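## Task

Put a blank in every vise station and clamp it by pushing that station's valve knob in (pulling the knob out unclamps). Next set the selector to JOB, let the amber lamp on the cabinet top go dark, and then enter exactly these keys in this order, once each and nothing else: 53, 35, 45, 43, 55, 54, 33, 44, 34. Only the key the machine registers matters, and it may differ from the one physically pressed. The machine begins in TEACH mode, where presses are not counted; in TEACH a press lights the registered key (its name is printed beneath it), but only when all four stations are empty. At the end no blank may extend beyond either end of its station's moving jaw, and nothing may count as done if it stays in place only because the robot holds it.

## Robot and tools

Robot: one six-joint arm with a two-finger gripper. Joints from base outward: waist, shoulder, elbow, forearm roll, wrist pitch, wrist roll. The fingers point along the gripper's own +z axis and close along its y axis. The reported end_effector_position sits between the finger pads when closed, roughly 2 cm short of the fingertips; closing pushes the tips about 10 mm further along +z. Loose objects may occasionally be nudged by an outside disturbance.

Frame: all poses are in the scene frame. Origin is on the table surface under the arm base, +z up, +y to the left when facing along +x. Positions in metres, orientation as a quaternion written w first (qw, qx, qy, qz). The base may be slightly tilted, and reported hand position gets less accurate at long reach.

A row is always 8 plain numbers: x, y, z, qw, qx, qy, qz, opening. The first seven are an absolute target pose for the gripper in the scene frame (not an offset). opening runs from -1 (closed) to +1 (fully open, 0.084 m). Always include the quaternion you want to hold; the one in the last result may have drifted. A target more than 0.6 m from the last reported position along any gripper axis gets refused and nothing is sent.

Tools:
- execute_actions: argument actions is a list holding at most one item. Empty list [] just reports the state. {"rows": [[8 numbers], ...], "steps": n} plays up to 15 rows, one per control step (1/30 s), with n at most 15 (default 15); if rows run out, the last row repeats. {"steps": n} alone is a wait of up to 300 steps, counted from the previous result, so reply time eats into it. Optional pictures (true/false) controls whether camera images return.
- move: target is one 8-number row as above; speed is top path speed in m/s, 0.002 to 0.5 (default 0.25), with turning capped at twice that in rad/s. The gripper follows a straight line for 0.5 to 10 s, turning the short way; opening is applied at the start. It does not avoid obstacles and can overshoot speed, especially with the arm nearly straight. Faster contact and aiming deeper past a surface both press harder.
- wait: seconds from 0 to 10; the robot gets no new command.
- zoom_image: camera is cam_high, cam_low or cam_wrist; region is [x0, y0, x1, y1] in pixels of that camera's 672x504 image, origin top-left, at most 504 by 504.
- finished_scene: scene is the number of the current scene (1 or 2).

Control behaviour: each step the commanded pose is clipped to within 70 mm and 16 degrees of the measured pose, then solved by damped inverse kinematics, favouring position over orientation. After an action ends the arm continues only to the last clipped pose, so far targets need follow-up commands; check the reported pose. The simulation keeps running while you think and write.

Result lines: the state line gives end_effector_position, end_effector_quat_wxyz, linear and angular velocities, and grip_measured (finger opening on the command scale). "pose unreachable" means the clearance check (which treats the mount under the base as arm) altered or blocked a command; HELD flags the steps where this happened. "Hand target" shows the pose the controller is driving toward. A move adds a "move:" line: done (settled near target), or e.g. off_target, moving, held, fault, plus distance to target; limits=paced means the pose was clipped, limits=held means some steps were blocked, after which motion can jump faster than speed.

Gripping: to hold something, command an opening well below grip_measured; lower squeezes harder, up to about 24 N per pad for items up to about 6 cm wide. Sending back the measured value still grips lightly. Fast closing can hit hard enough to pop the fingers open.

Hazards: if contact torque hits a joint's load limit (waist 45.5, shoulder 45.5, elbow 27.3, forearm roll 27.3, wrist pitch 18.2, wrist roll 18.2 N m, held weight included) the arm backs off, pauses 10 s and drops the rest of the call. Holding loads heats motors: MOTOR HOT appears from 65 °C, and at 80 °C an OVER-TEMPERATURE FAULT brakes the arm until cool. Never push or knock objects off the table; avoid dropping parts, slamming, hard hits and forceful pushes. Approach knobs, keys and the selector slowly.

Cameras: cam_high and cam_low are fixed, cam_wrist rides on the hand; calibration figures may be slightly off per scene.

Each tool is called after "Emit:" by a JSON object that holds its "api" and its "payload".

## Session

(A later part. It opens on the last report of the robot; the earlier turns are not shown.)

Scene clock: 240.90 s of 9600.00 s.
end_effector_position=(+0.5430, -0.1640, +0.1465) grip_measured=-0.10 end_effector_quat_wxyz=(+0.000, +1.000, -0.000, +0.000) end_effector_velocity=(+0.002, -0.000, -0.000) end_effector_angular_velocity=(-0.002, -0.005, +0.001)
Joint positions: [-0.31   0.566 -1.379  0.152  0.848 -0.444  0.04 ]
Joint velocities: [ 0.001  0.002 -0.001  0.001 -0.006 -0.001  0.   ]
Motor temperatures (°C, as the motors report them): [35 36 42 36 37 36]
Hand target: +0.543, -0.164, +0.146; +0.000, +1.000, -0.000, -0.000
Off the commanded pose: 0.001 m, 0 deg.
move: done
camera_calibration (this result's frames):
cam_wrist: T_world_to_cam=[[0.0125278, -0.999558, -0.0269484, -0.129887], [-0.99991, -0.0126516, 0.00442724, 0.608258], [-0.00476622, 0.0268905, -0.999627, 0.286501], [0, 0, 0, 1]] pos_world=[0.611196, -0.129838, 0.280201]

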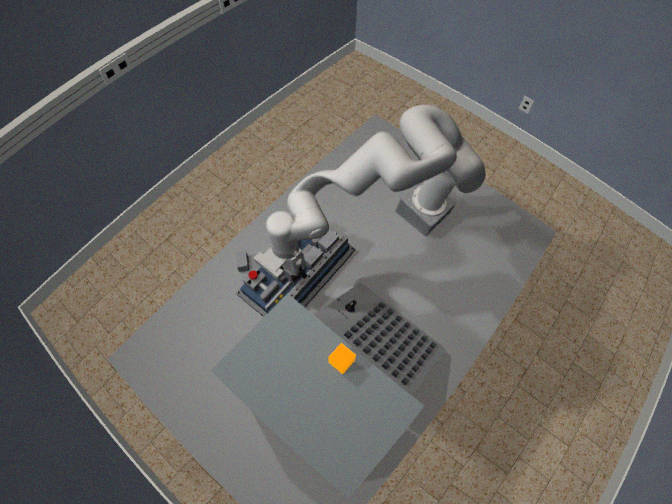

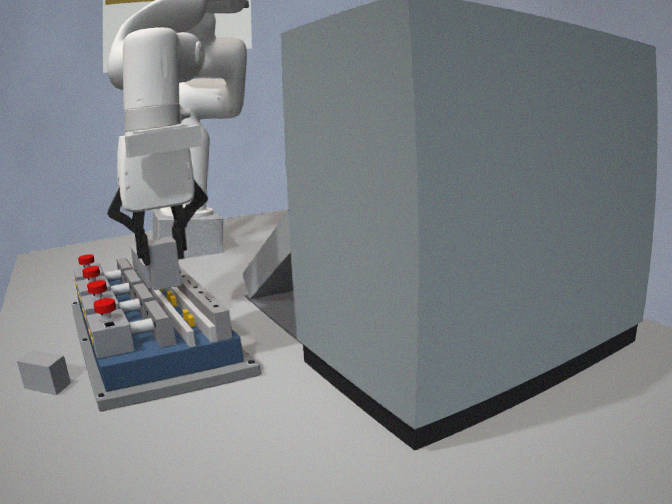

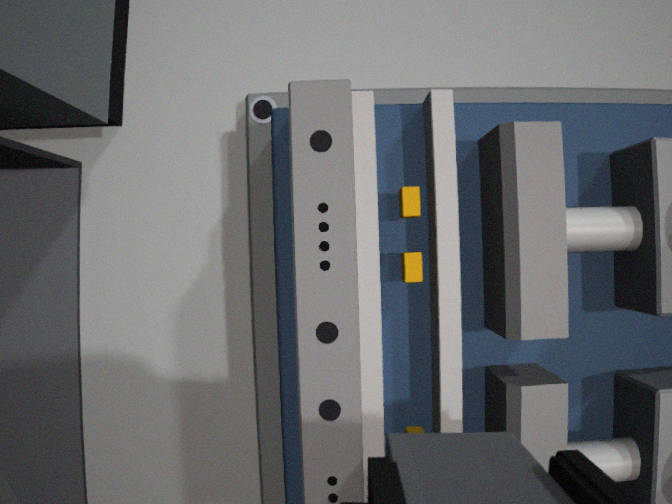

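Emit:
{"api": "move", "payload": {"target": [0.548,-0.164,0.144,0,1,0,0,-0.5], "speed": 0.03}}

Emit:
{"api": "move", "payload": {"target": [0.548,-0.164,0.126,0,1,0,0,-0.5], "speed": 0.015}}

Emit:
{"api": "move", "payload": {"target": [0.548,-0.162,0.121,0,1,0,0,-0.5], "speed": 0.01}}

Scene clock: 243.33 s of 9600.00 s.
end_effector_position=(+0.5478, -0.1640, +0.1440) grip_measured=-0.10 end_effector_quat_wxyz=(-0.000, +1.000, +0.000, -0.000) end_effector_velocity=(+0.001, +0.000, -0.000) end_effector_angular_velocity=(+0.001, +0.001, -0.000)
Joint positions: [-0.307  0.584 -1.401  0.152  0.852 -0.44   0.04 ]
Joint velocities: [ 0.001  0.005 -0.008 -0.     0.004  0.001 -0.   ]
Motor temperatures (°C, as the motors report them): [35 36 42 36 37 36]
Hand target: +0.548, -0.164, +0.144; +0.000, +1.000, +0.000, +0.000
Off the commanded pose: 0.000 m, 0 deg.
move: done
camera_calibration (this result's frames):
cam_wrist: T_world_to_cam=[[0.012607, -0.999549, -0.0272681, -0.129971], [-0.999907, -0.0127439, 0.00485256, 0.612976], [-0.00519787, 0.0272044, -0.999616, 0.28433], [0, 0, 0, 1]] pos_world=[0.616036, -0.129836, 0.277702]

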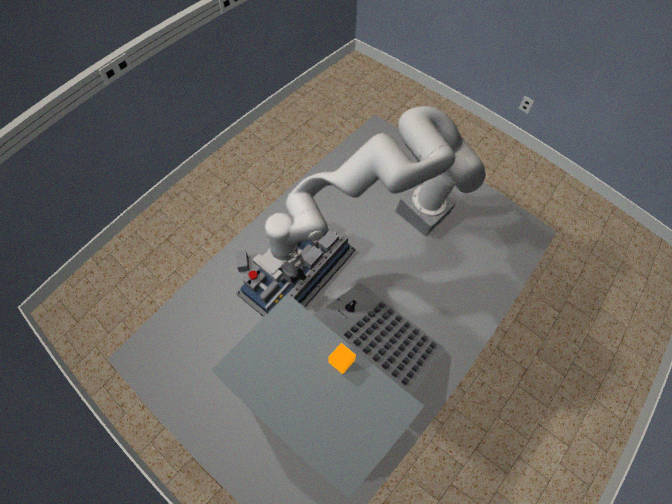

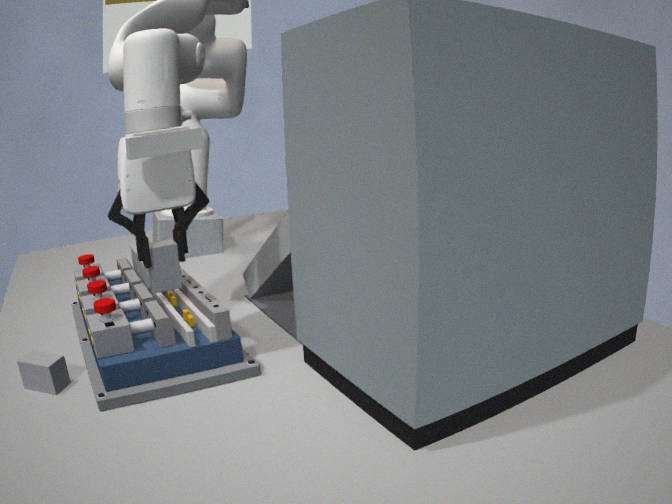

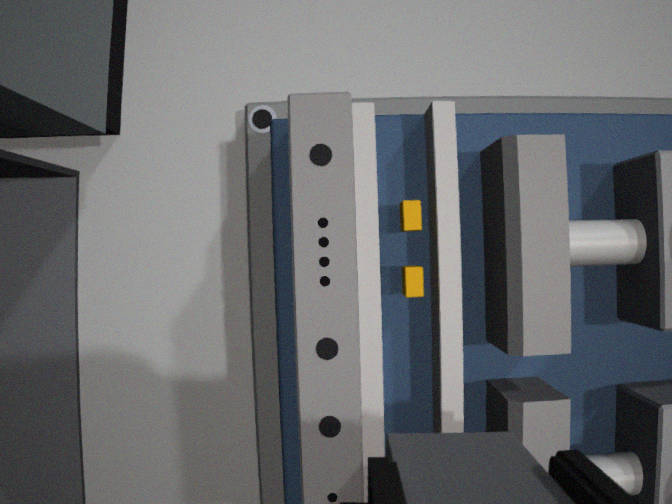

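Scene clock: 244.80 s of 9600.00 s.
end_effector_position=(+0.5481, -0.1641, +0.1265) grip_measured=-0.10 end_effector_quat_wxyz=(+0.000, +1.000, -0.000, +0.000) end_effector_velocity=(+0.001, -0.000, -0.001) end_effector_angular_velocity=(-0.001, -0.003, -0.000)
Joint positions: [-0.302  0.615 -1.396  0.158  0.814 -0.444  0.04 ]
Joint velocities: [ 0.     0.003 -0.002  0.001 -0.005  0.     0.   ]
Motor temperatures (°C, as the motors report them): [35 37 42 36 37 36]
Hand target: +0.548, -0.164, +0.126; +0.000, +1.000, -0.000, -0.000
Off the commanded pose: 0.001 m, 0 deg.
move: done
camera_calibration (this result's frames):
cam_wrist: T_world_to_cam=[[0.0126105, -0.999556, -0.0270032, -0.130539], [-0.99991, -0.0127309, 0.00429219, 0.613456], [-0.00463406, 0.0269466, -0.999626, 0.26645], [0, 0, 0, 1]] pos_world=[0.616281, -0.129851, 0.260193]

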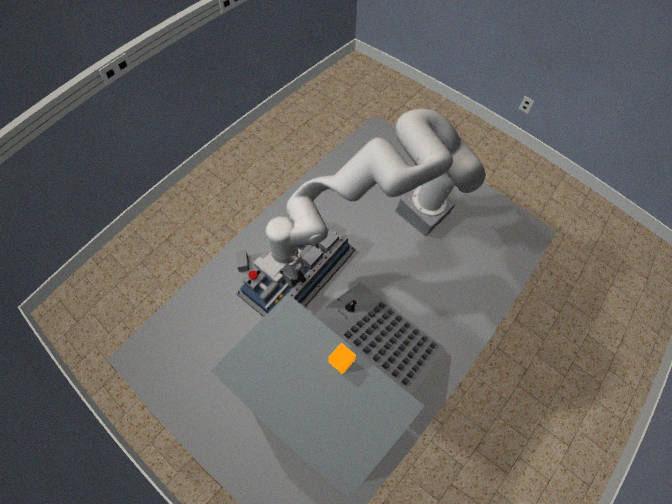

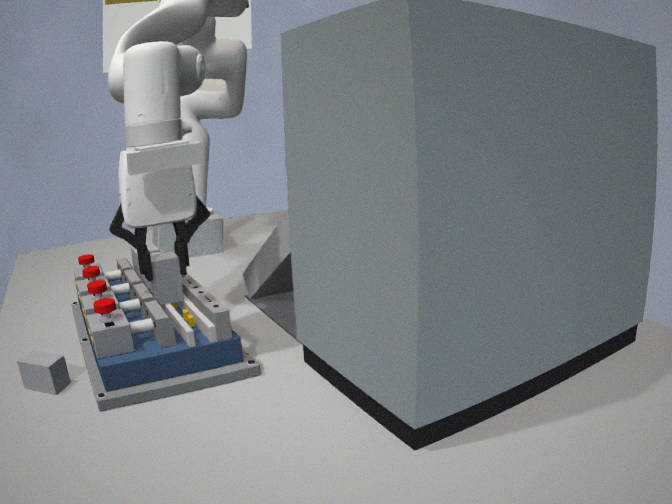

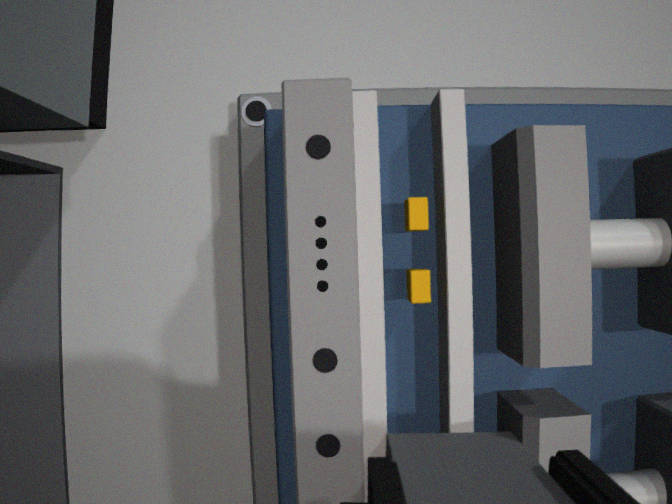

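Scene clock: 245.60 s of 9600.00 s.
end_effector_position=(+0.5503, -0.1631, +0.1250) grip_measured=-0.10 end_effector_quat_wxyz=(+0.001, +1.000, +0.000, +0.004) end_effector_velocity=(+0.003, +0.001, -0.005) end_effector_angular_velocity=(-0.002, -0.009, -0.002)
Joint positions: [-0.298  0.618 -1.395  0.159  0.802 -0.442  0.04 ]
Joint velocities: [ 0.004  0.011  0.     0.005 -0.021  0.001 -0.001]
Motor temperatures (°C, as the motors report them): [35 36 42 36 37 36]
Hand target: +0.548, -0.162, +0.121; +0.000, +1.000, -0.000, -0.000
Off the commanded pose: 0.005 m, 0 deg.
move: off_target
camera_calibration (this result's frames):
cam_wrist: T_world_to_cam=[[0.0128093, -0.999622, -0.0243207, -0.130066], [-0.999915, -0.0127481, -0.00266787, 0.616552], [0.00235682, 0.0243528, -0.999701, 0.260638], [0, 0, 0, 1]] pos_world=[0.617552, -0.128504, 0.259042]

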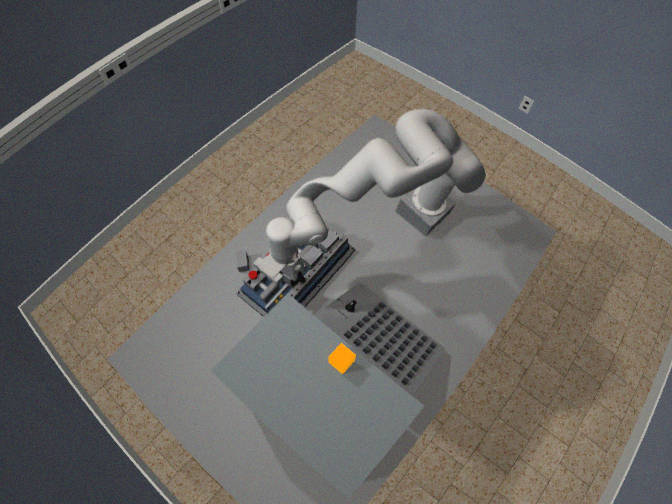

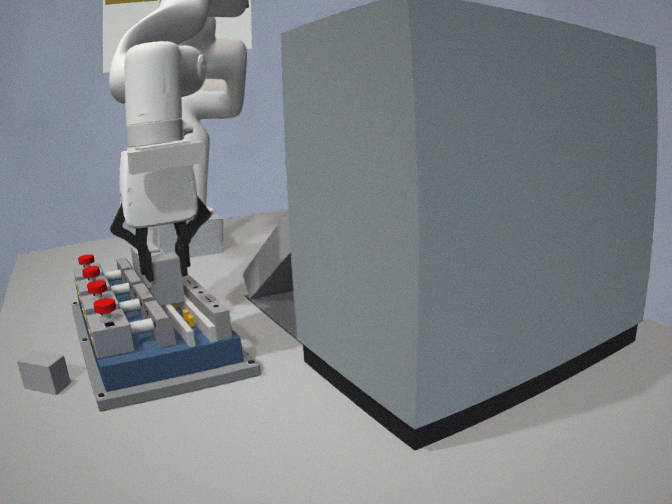

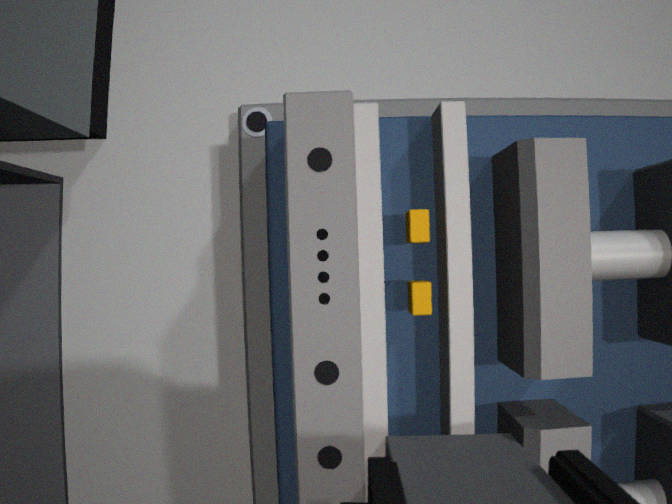

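Seated.

Emit:
{"api": "move", "payload": {"target": [0.548,-0.162,0.125,0,1,0,0,0.5], "speed": 0.01}}

Emit:
{"api": "move", "payload": {"target": [0.548,-0.162,0.2,0,1,0,0,0.5], "speed": 0.08}}

Emit:
{"api": "move", "payload": {"target": [0.583,-0.358,0.19,0,0.899,0.438,0,0.8], "speed": 0.2}}

Scene clock: 247.57 s of 9600.00 s.
end_effector_position=(+0.5479, -0.1619, +0.1247) grip_measured=+0.49 end_effector_quat_wxyz=(-0.000, +1.000, +0.000, -0.000) end_effector_velocity=(+0.001, -0.001, +0.003) end_effector_angular_velocity=(-0.001, -0.003, -0.001)
Joint positions: [-0.298  0.616 -1.392  0.159  0.81  -0.441  0.065]
Joint velocities: [-0.001 -0.004 -0.002 -0.001  0.003  0.001 -0.   ]
Motor temperatures (°C, as the motors report them): [35 36 42 36 37 36]
Hand target: +0.548, -0.162, +0.125; +0.000, +1.000, +0.000, -0.000
Off the commanded pose: 0.000 m, 0 deg.
move: done
camera_calibration (this result's frames):
cam_wrist: T_world_to_cam=[[0.0126652, -0.999545, -0.0273826, -0.12842], [-0.999905, -0.0128113, 0.00516802, 0.613153], [-0.00551647, 0.0273146, -0.999612, 0.265143], [0, 0, 0, 1]] pos_world=[0.616184, -0.127749, 0.258355]

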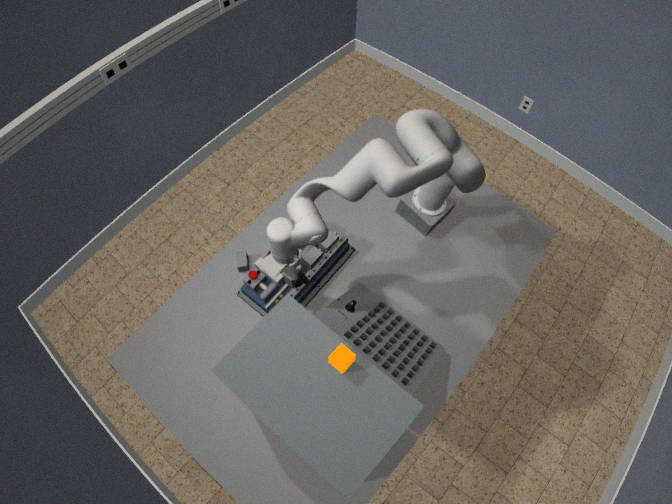

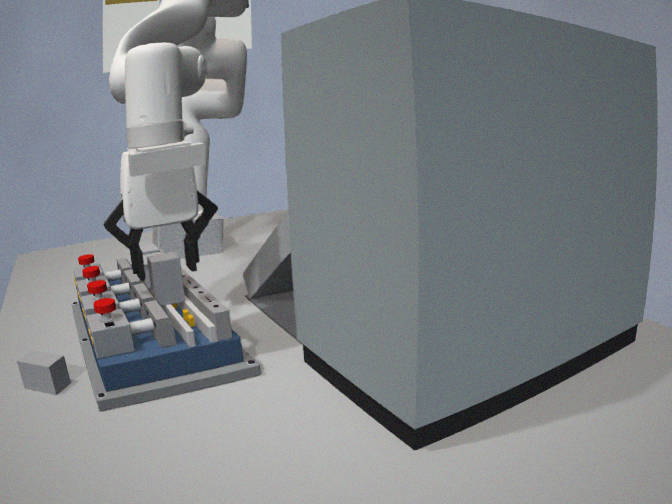

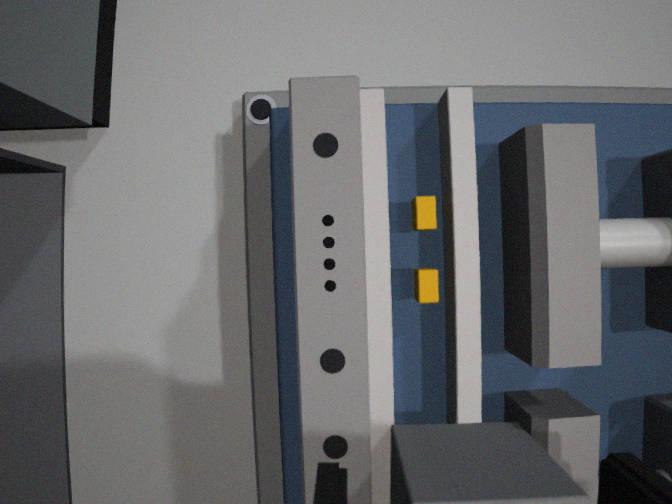

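Scene clock: 248.90 s of 9600.00 s.
end_effector_position=(+0.5479, -0.1619, +0.1991) grip_measured=+0.49 end_effector_quat_wxyz=(-0.000, +1.000, +0.000, -0.000) end_effector_velocity=(+0.000, -0.000, +0.004) end_effector_angular_velocity=(-0.001, -0.001, +0.000)
Joint positions: [-0.317  0.499 -1.439  0.138  0.976 -0.428  0.065]
Joint velocities: [-0.001 -0.004 -0.004 -0.001  0.007  0.001 -0.   ]
Motor temperatures (°C, as the motors report them): [35 36 42 36 37 36]
Hand target: +0.548, -0.162, +0.200; -0.000, +1.000, +0.000, +0.000
Off the commanded pose: 0.001 m, 0 deg.
move: done
camera_calibration (this result's frames):
cam_wrist: T_world_to_cam=[[0.0126889, -0.999532, -0.027837, -0.126334], [-0.999902, -0.0128506, 0.00563943, 0.612685], [-0.00599451, 0.0277627, -0.999597, 0.339863], [0, 0, 0, 1]] pos_world=[0.616265, -0.127837, 0.332754]

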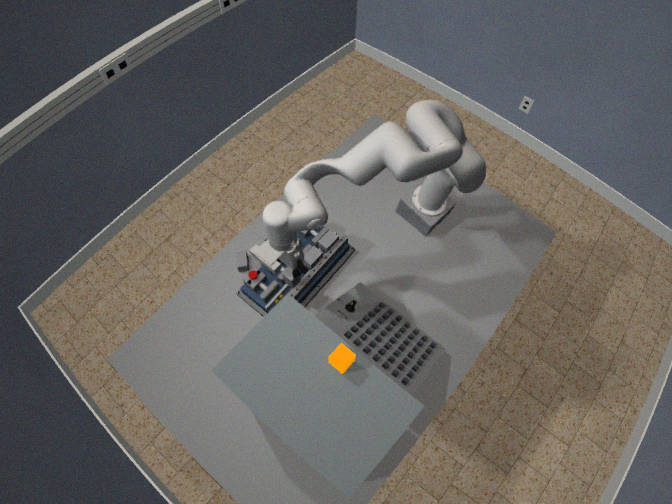

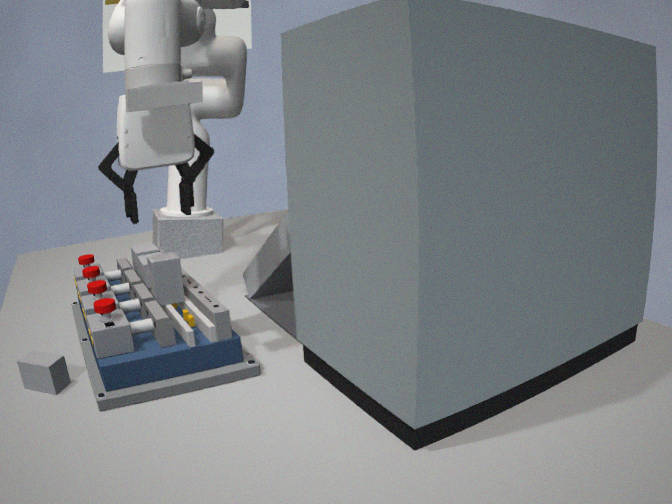

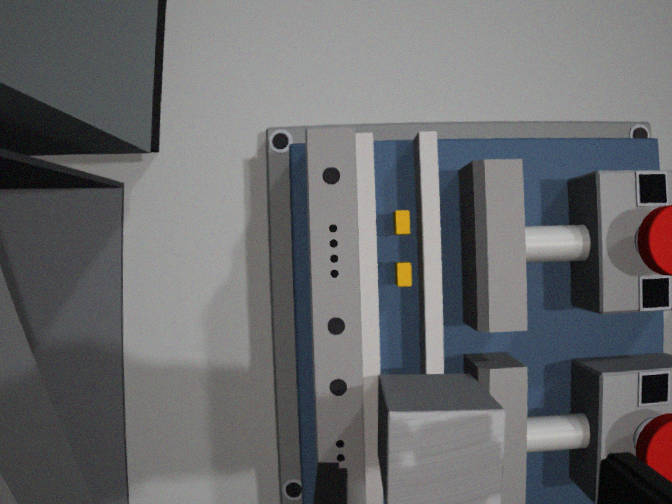

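Scene clock: 251.70 s of 9600.00 s.
end_effector_position=(+0.5828, -0.3577, +0.1899) grip_measured=+0.80 end_effector_quat_wxyz=(+0.001, +0.899, +0.438, +0.001) end_effector_velocity=(+0.000, -0.002, +0.000) end_effector_angular_velocity=(+0.011, +0.015, +0.006)
Joint positions: [-0.567  1.08  -2.336  0.108  1.313 -1.535  0.077]
Joint velocities: [-0.003  0.052 -0.095 -0.002  0.062 -0.004  0.   ]
Motor temperatures (°C, as the motors report them): [35 36 42 36 37 36]
Hand target: +0.583, -0.358, +0.190; +0.000, +0.899, +0.438, +0.001
Off the commanded pose: 0.000 m, 0 deg.
move: done
camera_calibration (this result's frames):
cam_wrist: T_world_to_cam=[[0.794947, -0.606166, -0.0249413, -0.638443], [-0.606273, -0.795247, 0.00389383, 0.136172], [-0.0221948, 0.0120258, -0.999681, 0.34012], [0, 0, 0, 1]] pos_world=[0.597634, -0.282802, 0.323558]

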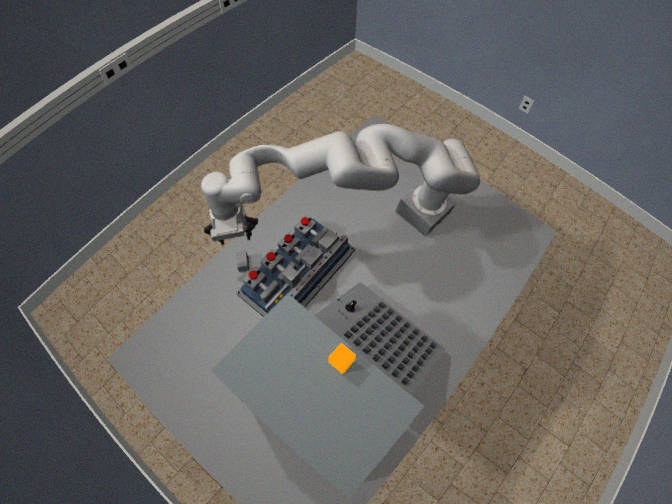

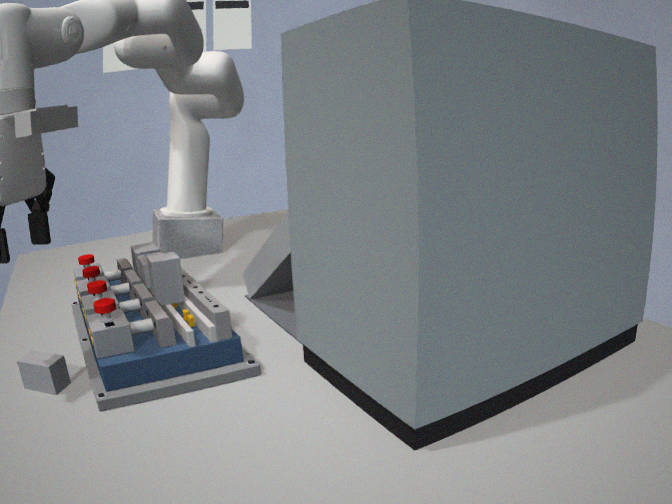

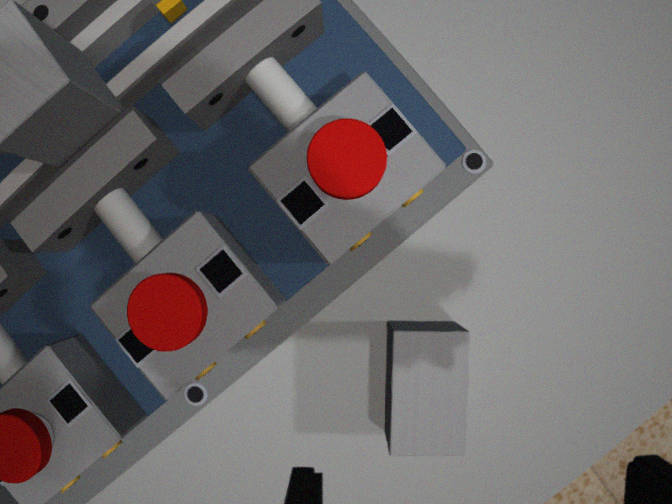

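Emit:
{"api": "move", "payload": {"target": [0.595,-0.352,0.10,0,0.899,0.438,0,0.8], "speed": 0.1}}

Emit:
{"api": "move", "payload": {"target": [0.595,-0.352,0.043,0,0.899,0.438,0,0.8], "speed": 0.05}}

Emit:
{"api": "move", "payload": {"target": [0.595,-0.352,0.043,0,0.899,0.438,0,-0.5], "speed": 0.05}}

Emit:
{"api": "move", "payload": {"target": [0.595,-0.352,0.18,0,0.899,0.438,0,-0.5], "speed": 0.1}}

Emit:
{"api": "move", "payload": {"target": [0.630,-0.164,0.18,0,1,0,0,-0.5], "speed": 0.15}}

Emit:
{"api": "move", "payload": {"target": [0.630,-0.164,0.131,0,1,0,0,-0.5], "speed": 0.04}}

Scene clock: 255.67 s of 9600.00 s.
end_effector_position=(+0.5951, -0.3522, +0.1011) grip_measured=+0.80 end_effector_quat_wxyz=(+0.001, +0.899, +0.438, +0.000) end_effector_velocity=(+0.000, +0.000, -0.005) end_effector_angular_velocity=(+0.002, +0.003, -0.000)
Joint positions: [-0.536  1.228 -2.352  0.113  1.179 -1.52   0.077]
Joint velocities: [ 0.001  0.013 -0.011  0.     0.002  0.001  0.   ]
Motor temperatures (°C, as the motors report them): [35 37 42 36 37 36]
Hand target: +0.595, -0.352, +0.100; +0.000, +0.899, +0.438, -0.000
Off the commanded pose: 0.001 m, 0 deg.
move: done
camera_calibration (this result's frames):
cam_wrist: T_world_to_cam=[[0.79485, -0.606265, -0.0256223, -0.647002], [-0.606358, -0.795177, 0.00484312, 0.148324], [-0.0233104, 0.0116867, -0.99966, 0.252145], [0, 0, 0, 1]] pos_world=[0.610085, -0.277258, 0.234764]

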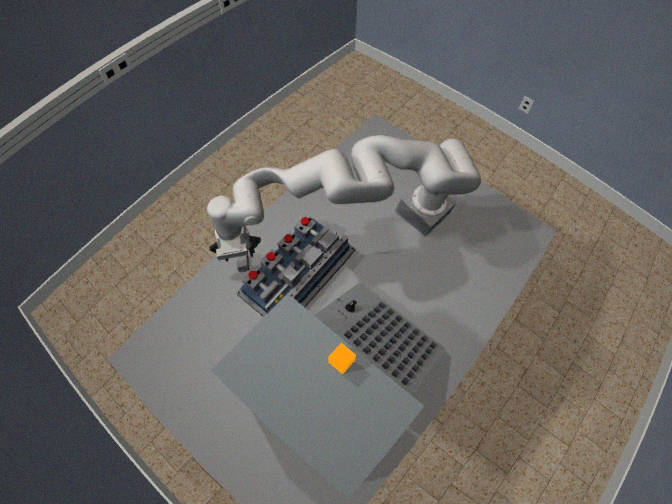

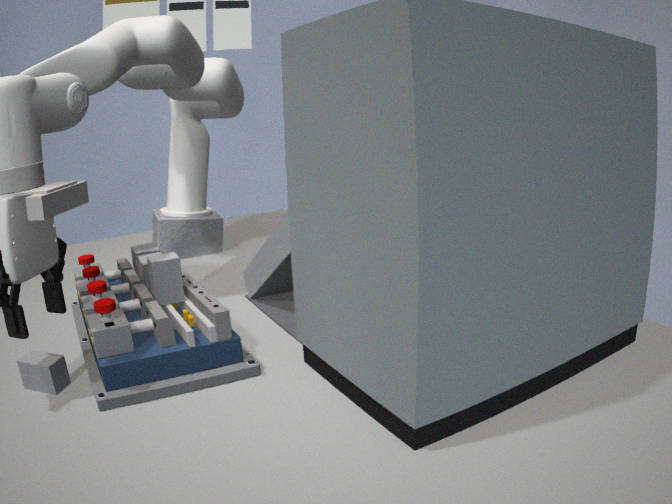

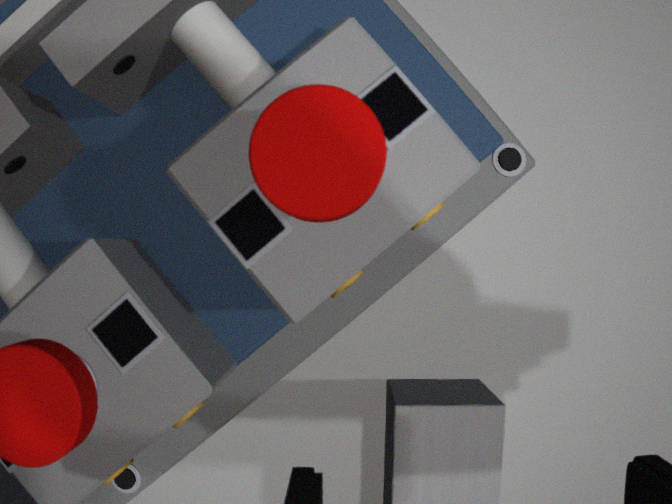

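Scene clock: 257.17 s of 9600.00 s.
end_effector_position=(+0.5950, -0.3520, +0.0437) grip_measured=+0.80 end_effector_quat_wxyz=(+0.000, +0.899, +0.438, +0.000) end_effector_velocity=(+0.003, -0.001, +0.002) end_effector_angular_velocity=(-0.004, -0.007, +0.001)
Joint positions: [-0.526  1.343 -2.397  0.118  1.109 -1.52   0.077]
Joint velocities: [ 0.     0.007 -0.017 -0.     0.002  0.001 -0.   ]
Motor temperatures (°C, as the motors report them): [35 37 42 36 37 36]
Hand target: +0.595, -0.352, +0.043; +0.000, +0.899, +0.438, -0.000
Off the commanded pose: 0.001 m, 0 deg.
move: done
camera_calibration (this result's frames):
cam_wrist: T_world_to_cam=[[0.79488, -0.606187, -0.0265223, -0.64829], [-0.606291, -0.795228, 0.00483384, 0.148618], [-0.0240215, 0.0122379, -0.999637, 0.195285], [0, 0, 0, 1]] pos_world=[0.610109, -0.277189, 0.177302]

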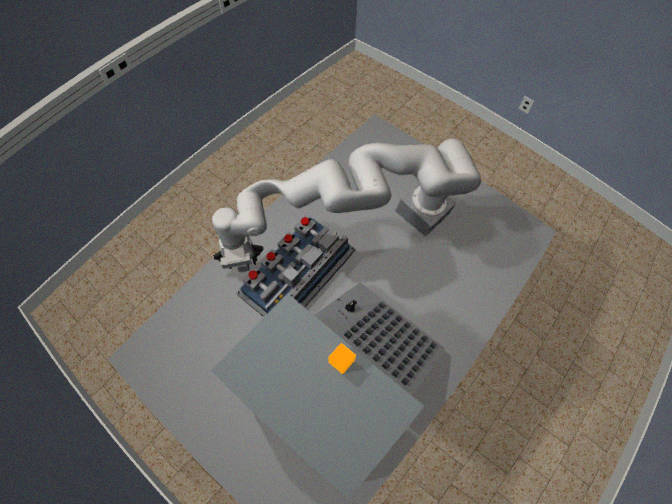

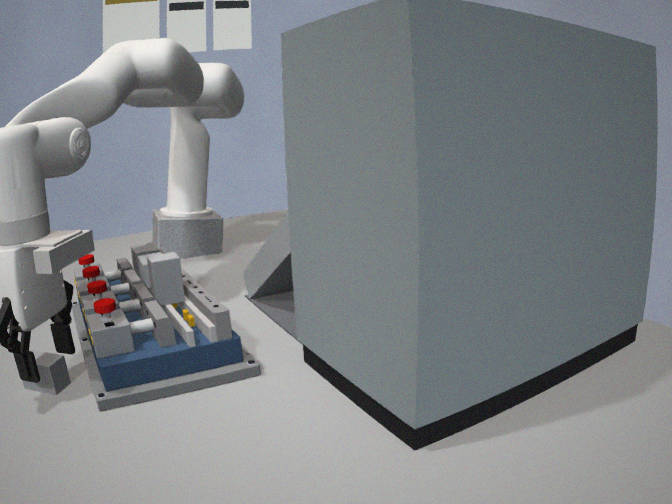

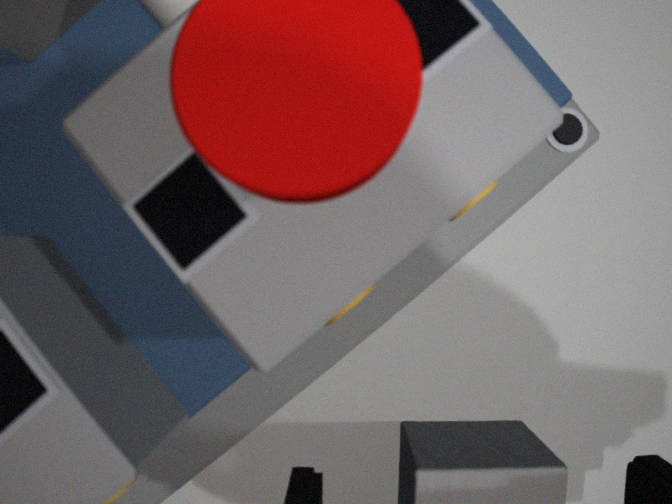

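Scene clock: 257.87 s of 9600.00 s.
end_effector_position=(+0.5952, -0.3521, +0.0436) grip_measured=-0.19 end_effector_quat_wxyz=(+0.000, +0.899, +0.438, +0.000) end_effector_velocity=(-0.000, +0.000, -0.000) end_effector_angular_velocity=(+0.001, +0.001, -0.001)
Joint positions: [-0.526  1.345 -2.401  0.118  1.111 -1.52   0.036]
Joint velocities: [ 0.     0.001 -0.001  0.     0.001  0.001 -0.   ]
Motor temperatures (°C, as the motors report them): [35 37 42 36 37 36]
Hand target: +0.595, -0.352, +0.043; +0.000, +0.899, +0.438, -0.000
Off the commanded pose: 0.001 m, 0 deg.
move: done
camera_calibration (this result's frames):
cam_wrist: T_world_to_cam=[[0.794937, -0.606105, -0.026675, -0.648441], [-0.606213, -0.795288, 0.004748, 0.148597], [-0.0240921, 0.0123964, -0.999633, 0.19534], [0, 0, 0, 1]] pos_world=[0.610257, -0.277268, 0.177265]

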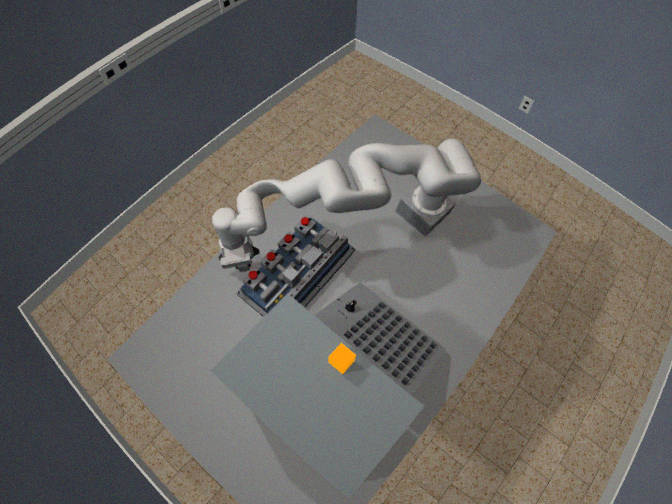

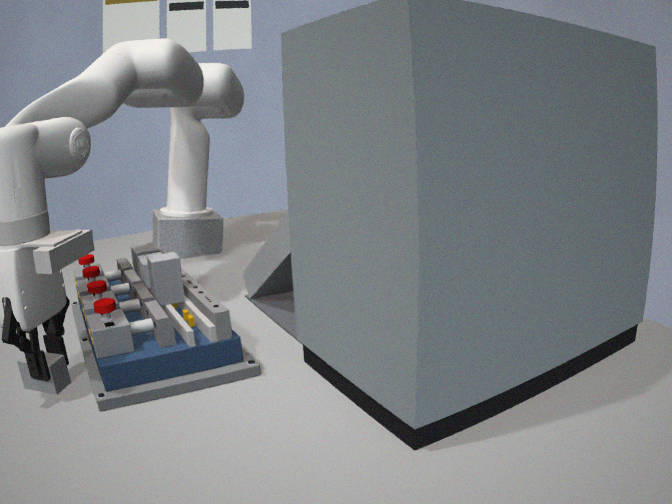

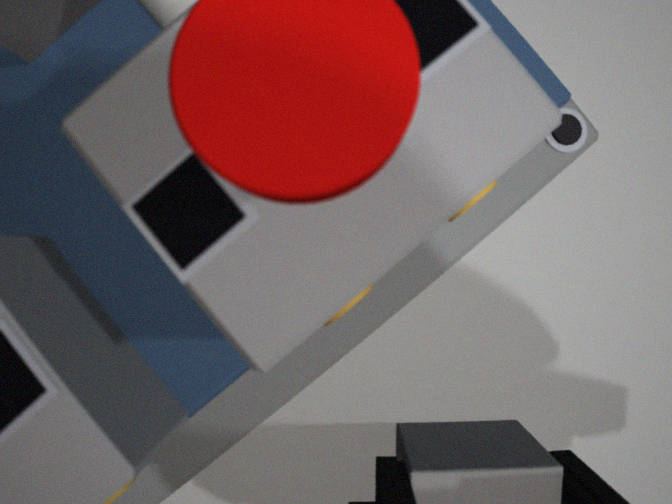

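Scene clock: 259.63 s of 9600.00 s.
end_effector_position=(+0.5949, -0.3520, +0.1786) grip_measured=-0.19 end_effector_quat_wxyz=(-0.001, +0.899, +0.438, -0.000) end_effector_velocity=(-0.001, +0.001, +0.002) end_effector_angular_velocity=(+0.004, +0.006, +0.000)
Joint positions: [-0.549  1.163 -2.456  0.107  1.351 -1.514  0.036]
Joint velocities: [-0.001  0.01  -0.024 -0.     0.022  0.001 -0.   ]
Motor temperatures (°C, as the motors report them): [35 37 42 36 37 36]
Hand target: +0.595, -0.352, +0.180; -0.000, +0.899, +0.438, +0.000
Off the commanded pose: 0.001 m, 0 deg.
move: done
camera_calibration (this result's frames):
cam_wrist: T_world_to_cam=[[0.795003, -0.605927, -0.0286695, -0.644184], [-0.606063, -0.795403, 0.00470094, 0.147792], [-0.0256522, 0.0136383, -0.999578, 0.331653], [0, 0, 0, 1]] pos_world=[0.610207, -0.277298, 0.312349]

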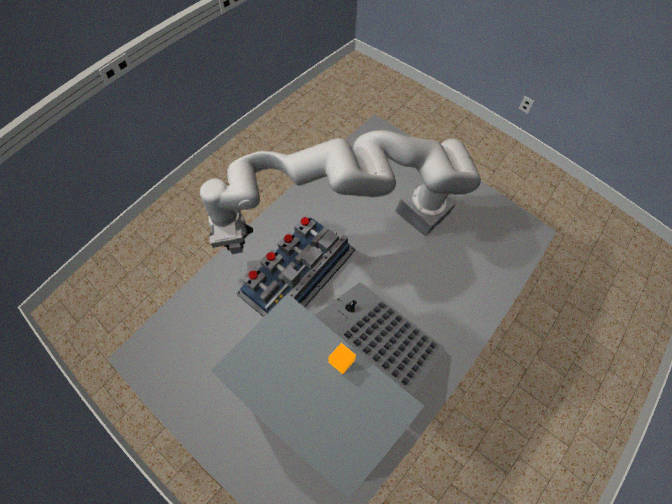

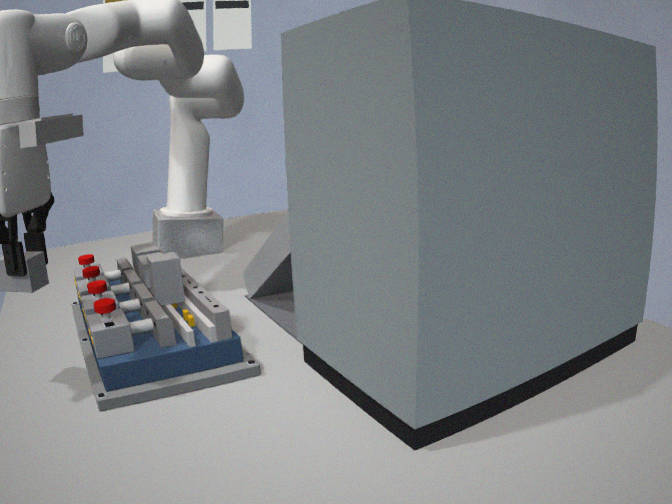

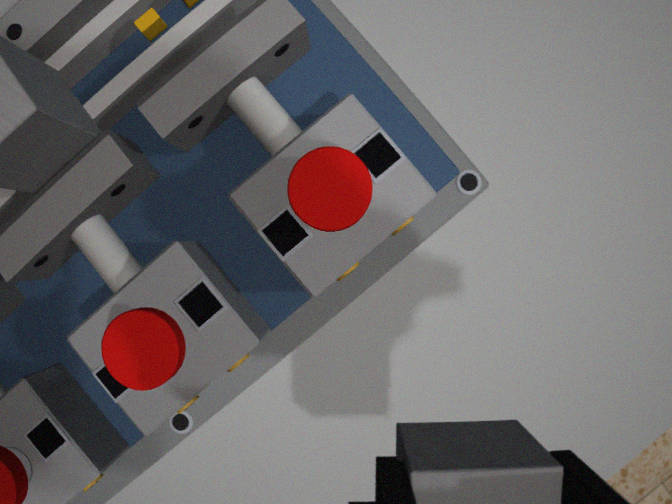

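Scene clock: 263.10 s of 9600.00 s.
end_effector_position=(+0.6301, -0.1645, +0.1800) grip_measured=-0.19 end_effector_quat_wxyz=(+0.000, +1.000, +0.000, -0.000) end_effector_velocity=(+0.000, +0.002, +0.000) end_effector_angular_velocity=(-0.001, -0.000, -0.009)
Joint positions: [-0.277  0.815 -1.904  0.127  1.118 -0.367  0.036]
Joint velocities: [ 0.004 -0.002  0.002 -0.001 -0.001  0.013  0.   ]
Motor temperatures (°C, as the motors report them): [35 37 42 36 37 36]
Hand target: +0.630, -0.164, +0.180; +0.000, +1.000, -0.000, -0.000
Off the commanded pose: 0.001 m, 0 deg.
move: done
camera_calibration (this result's frames):
cam_wrist: T_world_to_cam=[[0.0129778, -0.999555, -0.0268696, -0.130876], [-0.999898, -0.0131316, 0.00555371, 0.694858], [-0.00590407, 0.0267947, -0.999624, 0.321132], [0, 0, 0, 1]] pos_world=[0.698382, -0.130298, 0.313636]

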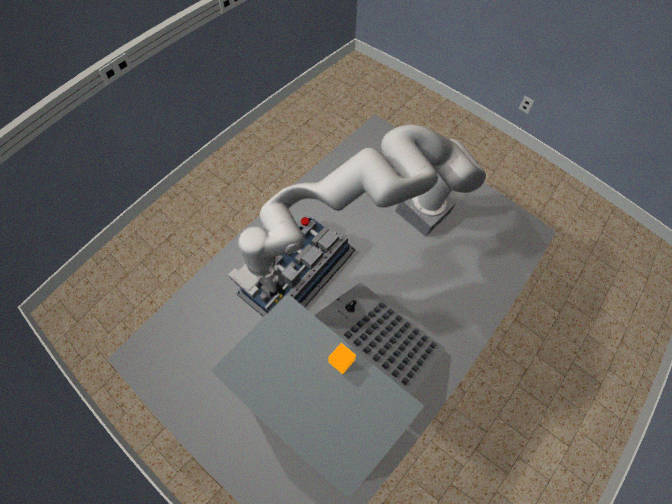

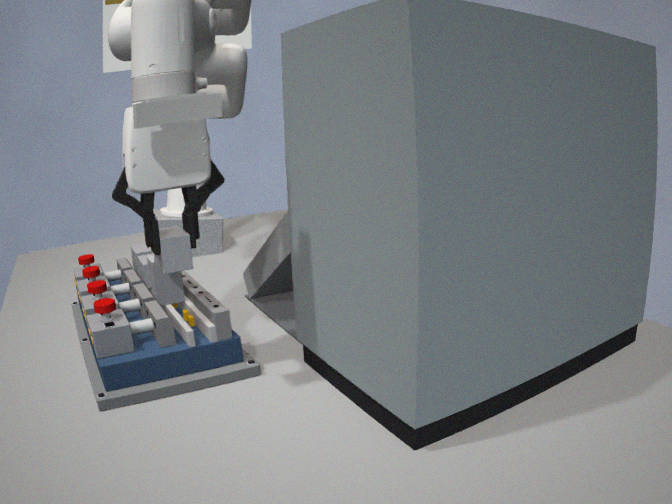

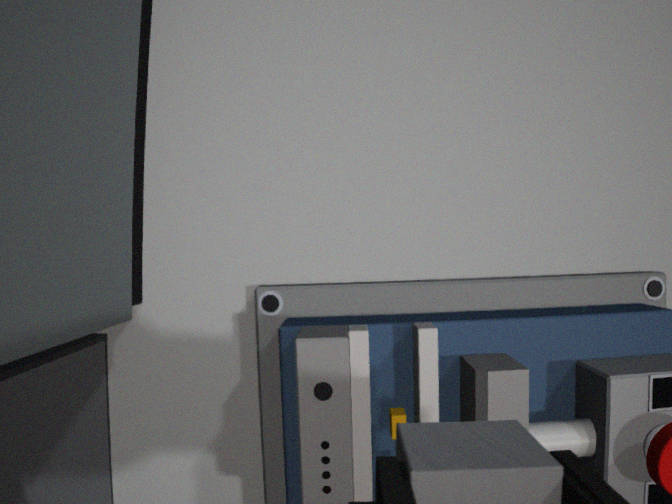

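Scene clock: 264.67 s of 9600.00 s.
end_effector_position=(+0.6300, -0.1640, +0.1315) grip_measured=-0.19 end_effector_quat_wxyz=(+0.000, +1.000, -0.000, +0.000) end_effector_velocity=(+0.002, -0.000, +0.001) end_effector_angular_velocity=(-0.002, -0.006, +0.000)
Joint positions: [-0.266  0.875 -1.864  0.136  1.017 -0.371  0.036]
Joint velocities: [ 0.     0.    -0.003  0.    -0.004  0.    -0.   ]
Motor temperatures (°C, as the motors report them): [35 37 42 36 37 36]
Hand target: +0.630, -0.164, +0.131; +0.000, +1.000, -0.000, -0.000
Off the commanded pose: 0.001 m, 0 deg.
move: done
camera_calibration (this result's frames):
cam_wrist: T_world_to_cam=[[0.0125207, -0.999557, -0.0269891, -0.131357], [-0.99991, -0.0126433, 0.00437684, 0.695315], [-0.00471613, 0.0269319, -0.999626, 0.271913], [0, 0, 0, 1]] pos_world=[0.69818, -0.129831, 0.265223]

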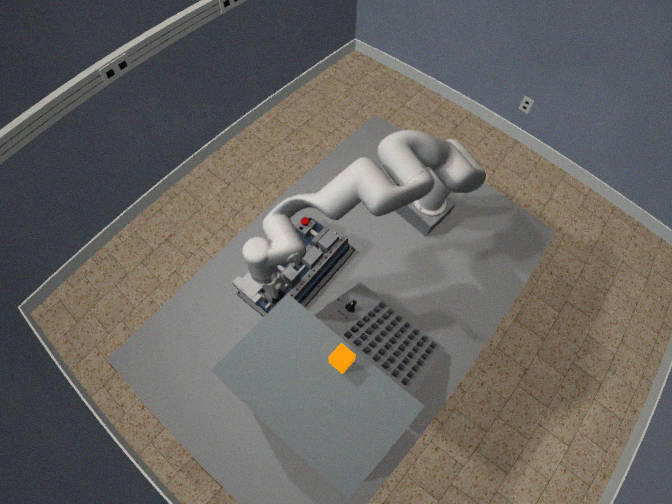

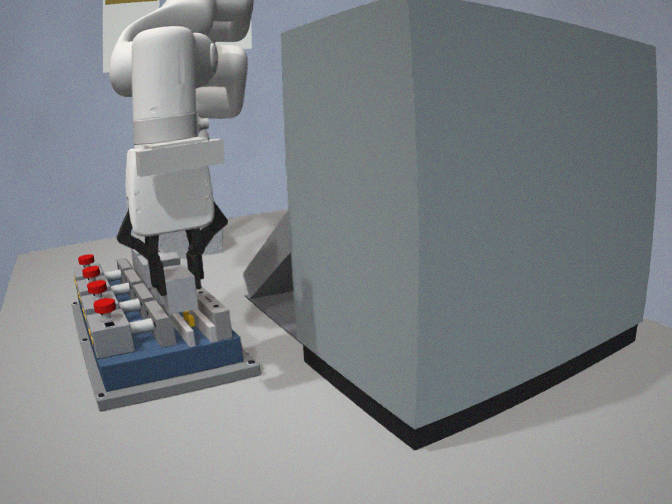

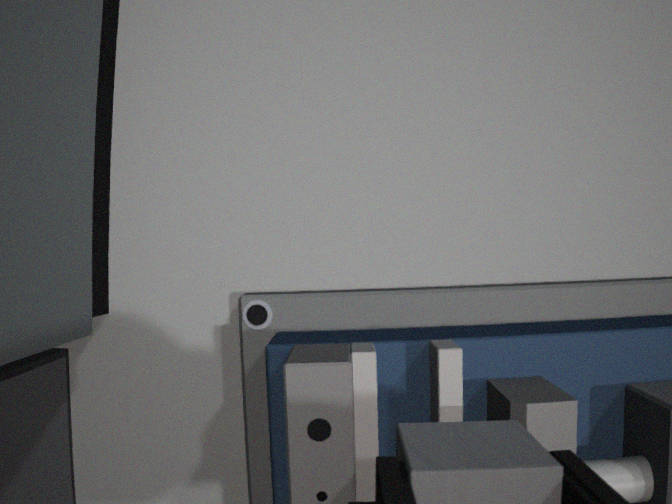

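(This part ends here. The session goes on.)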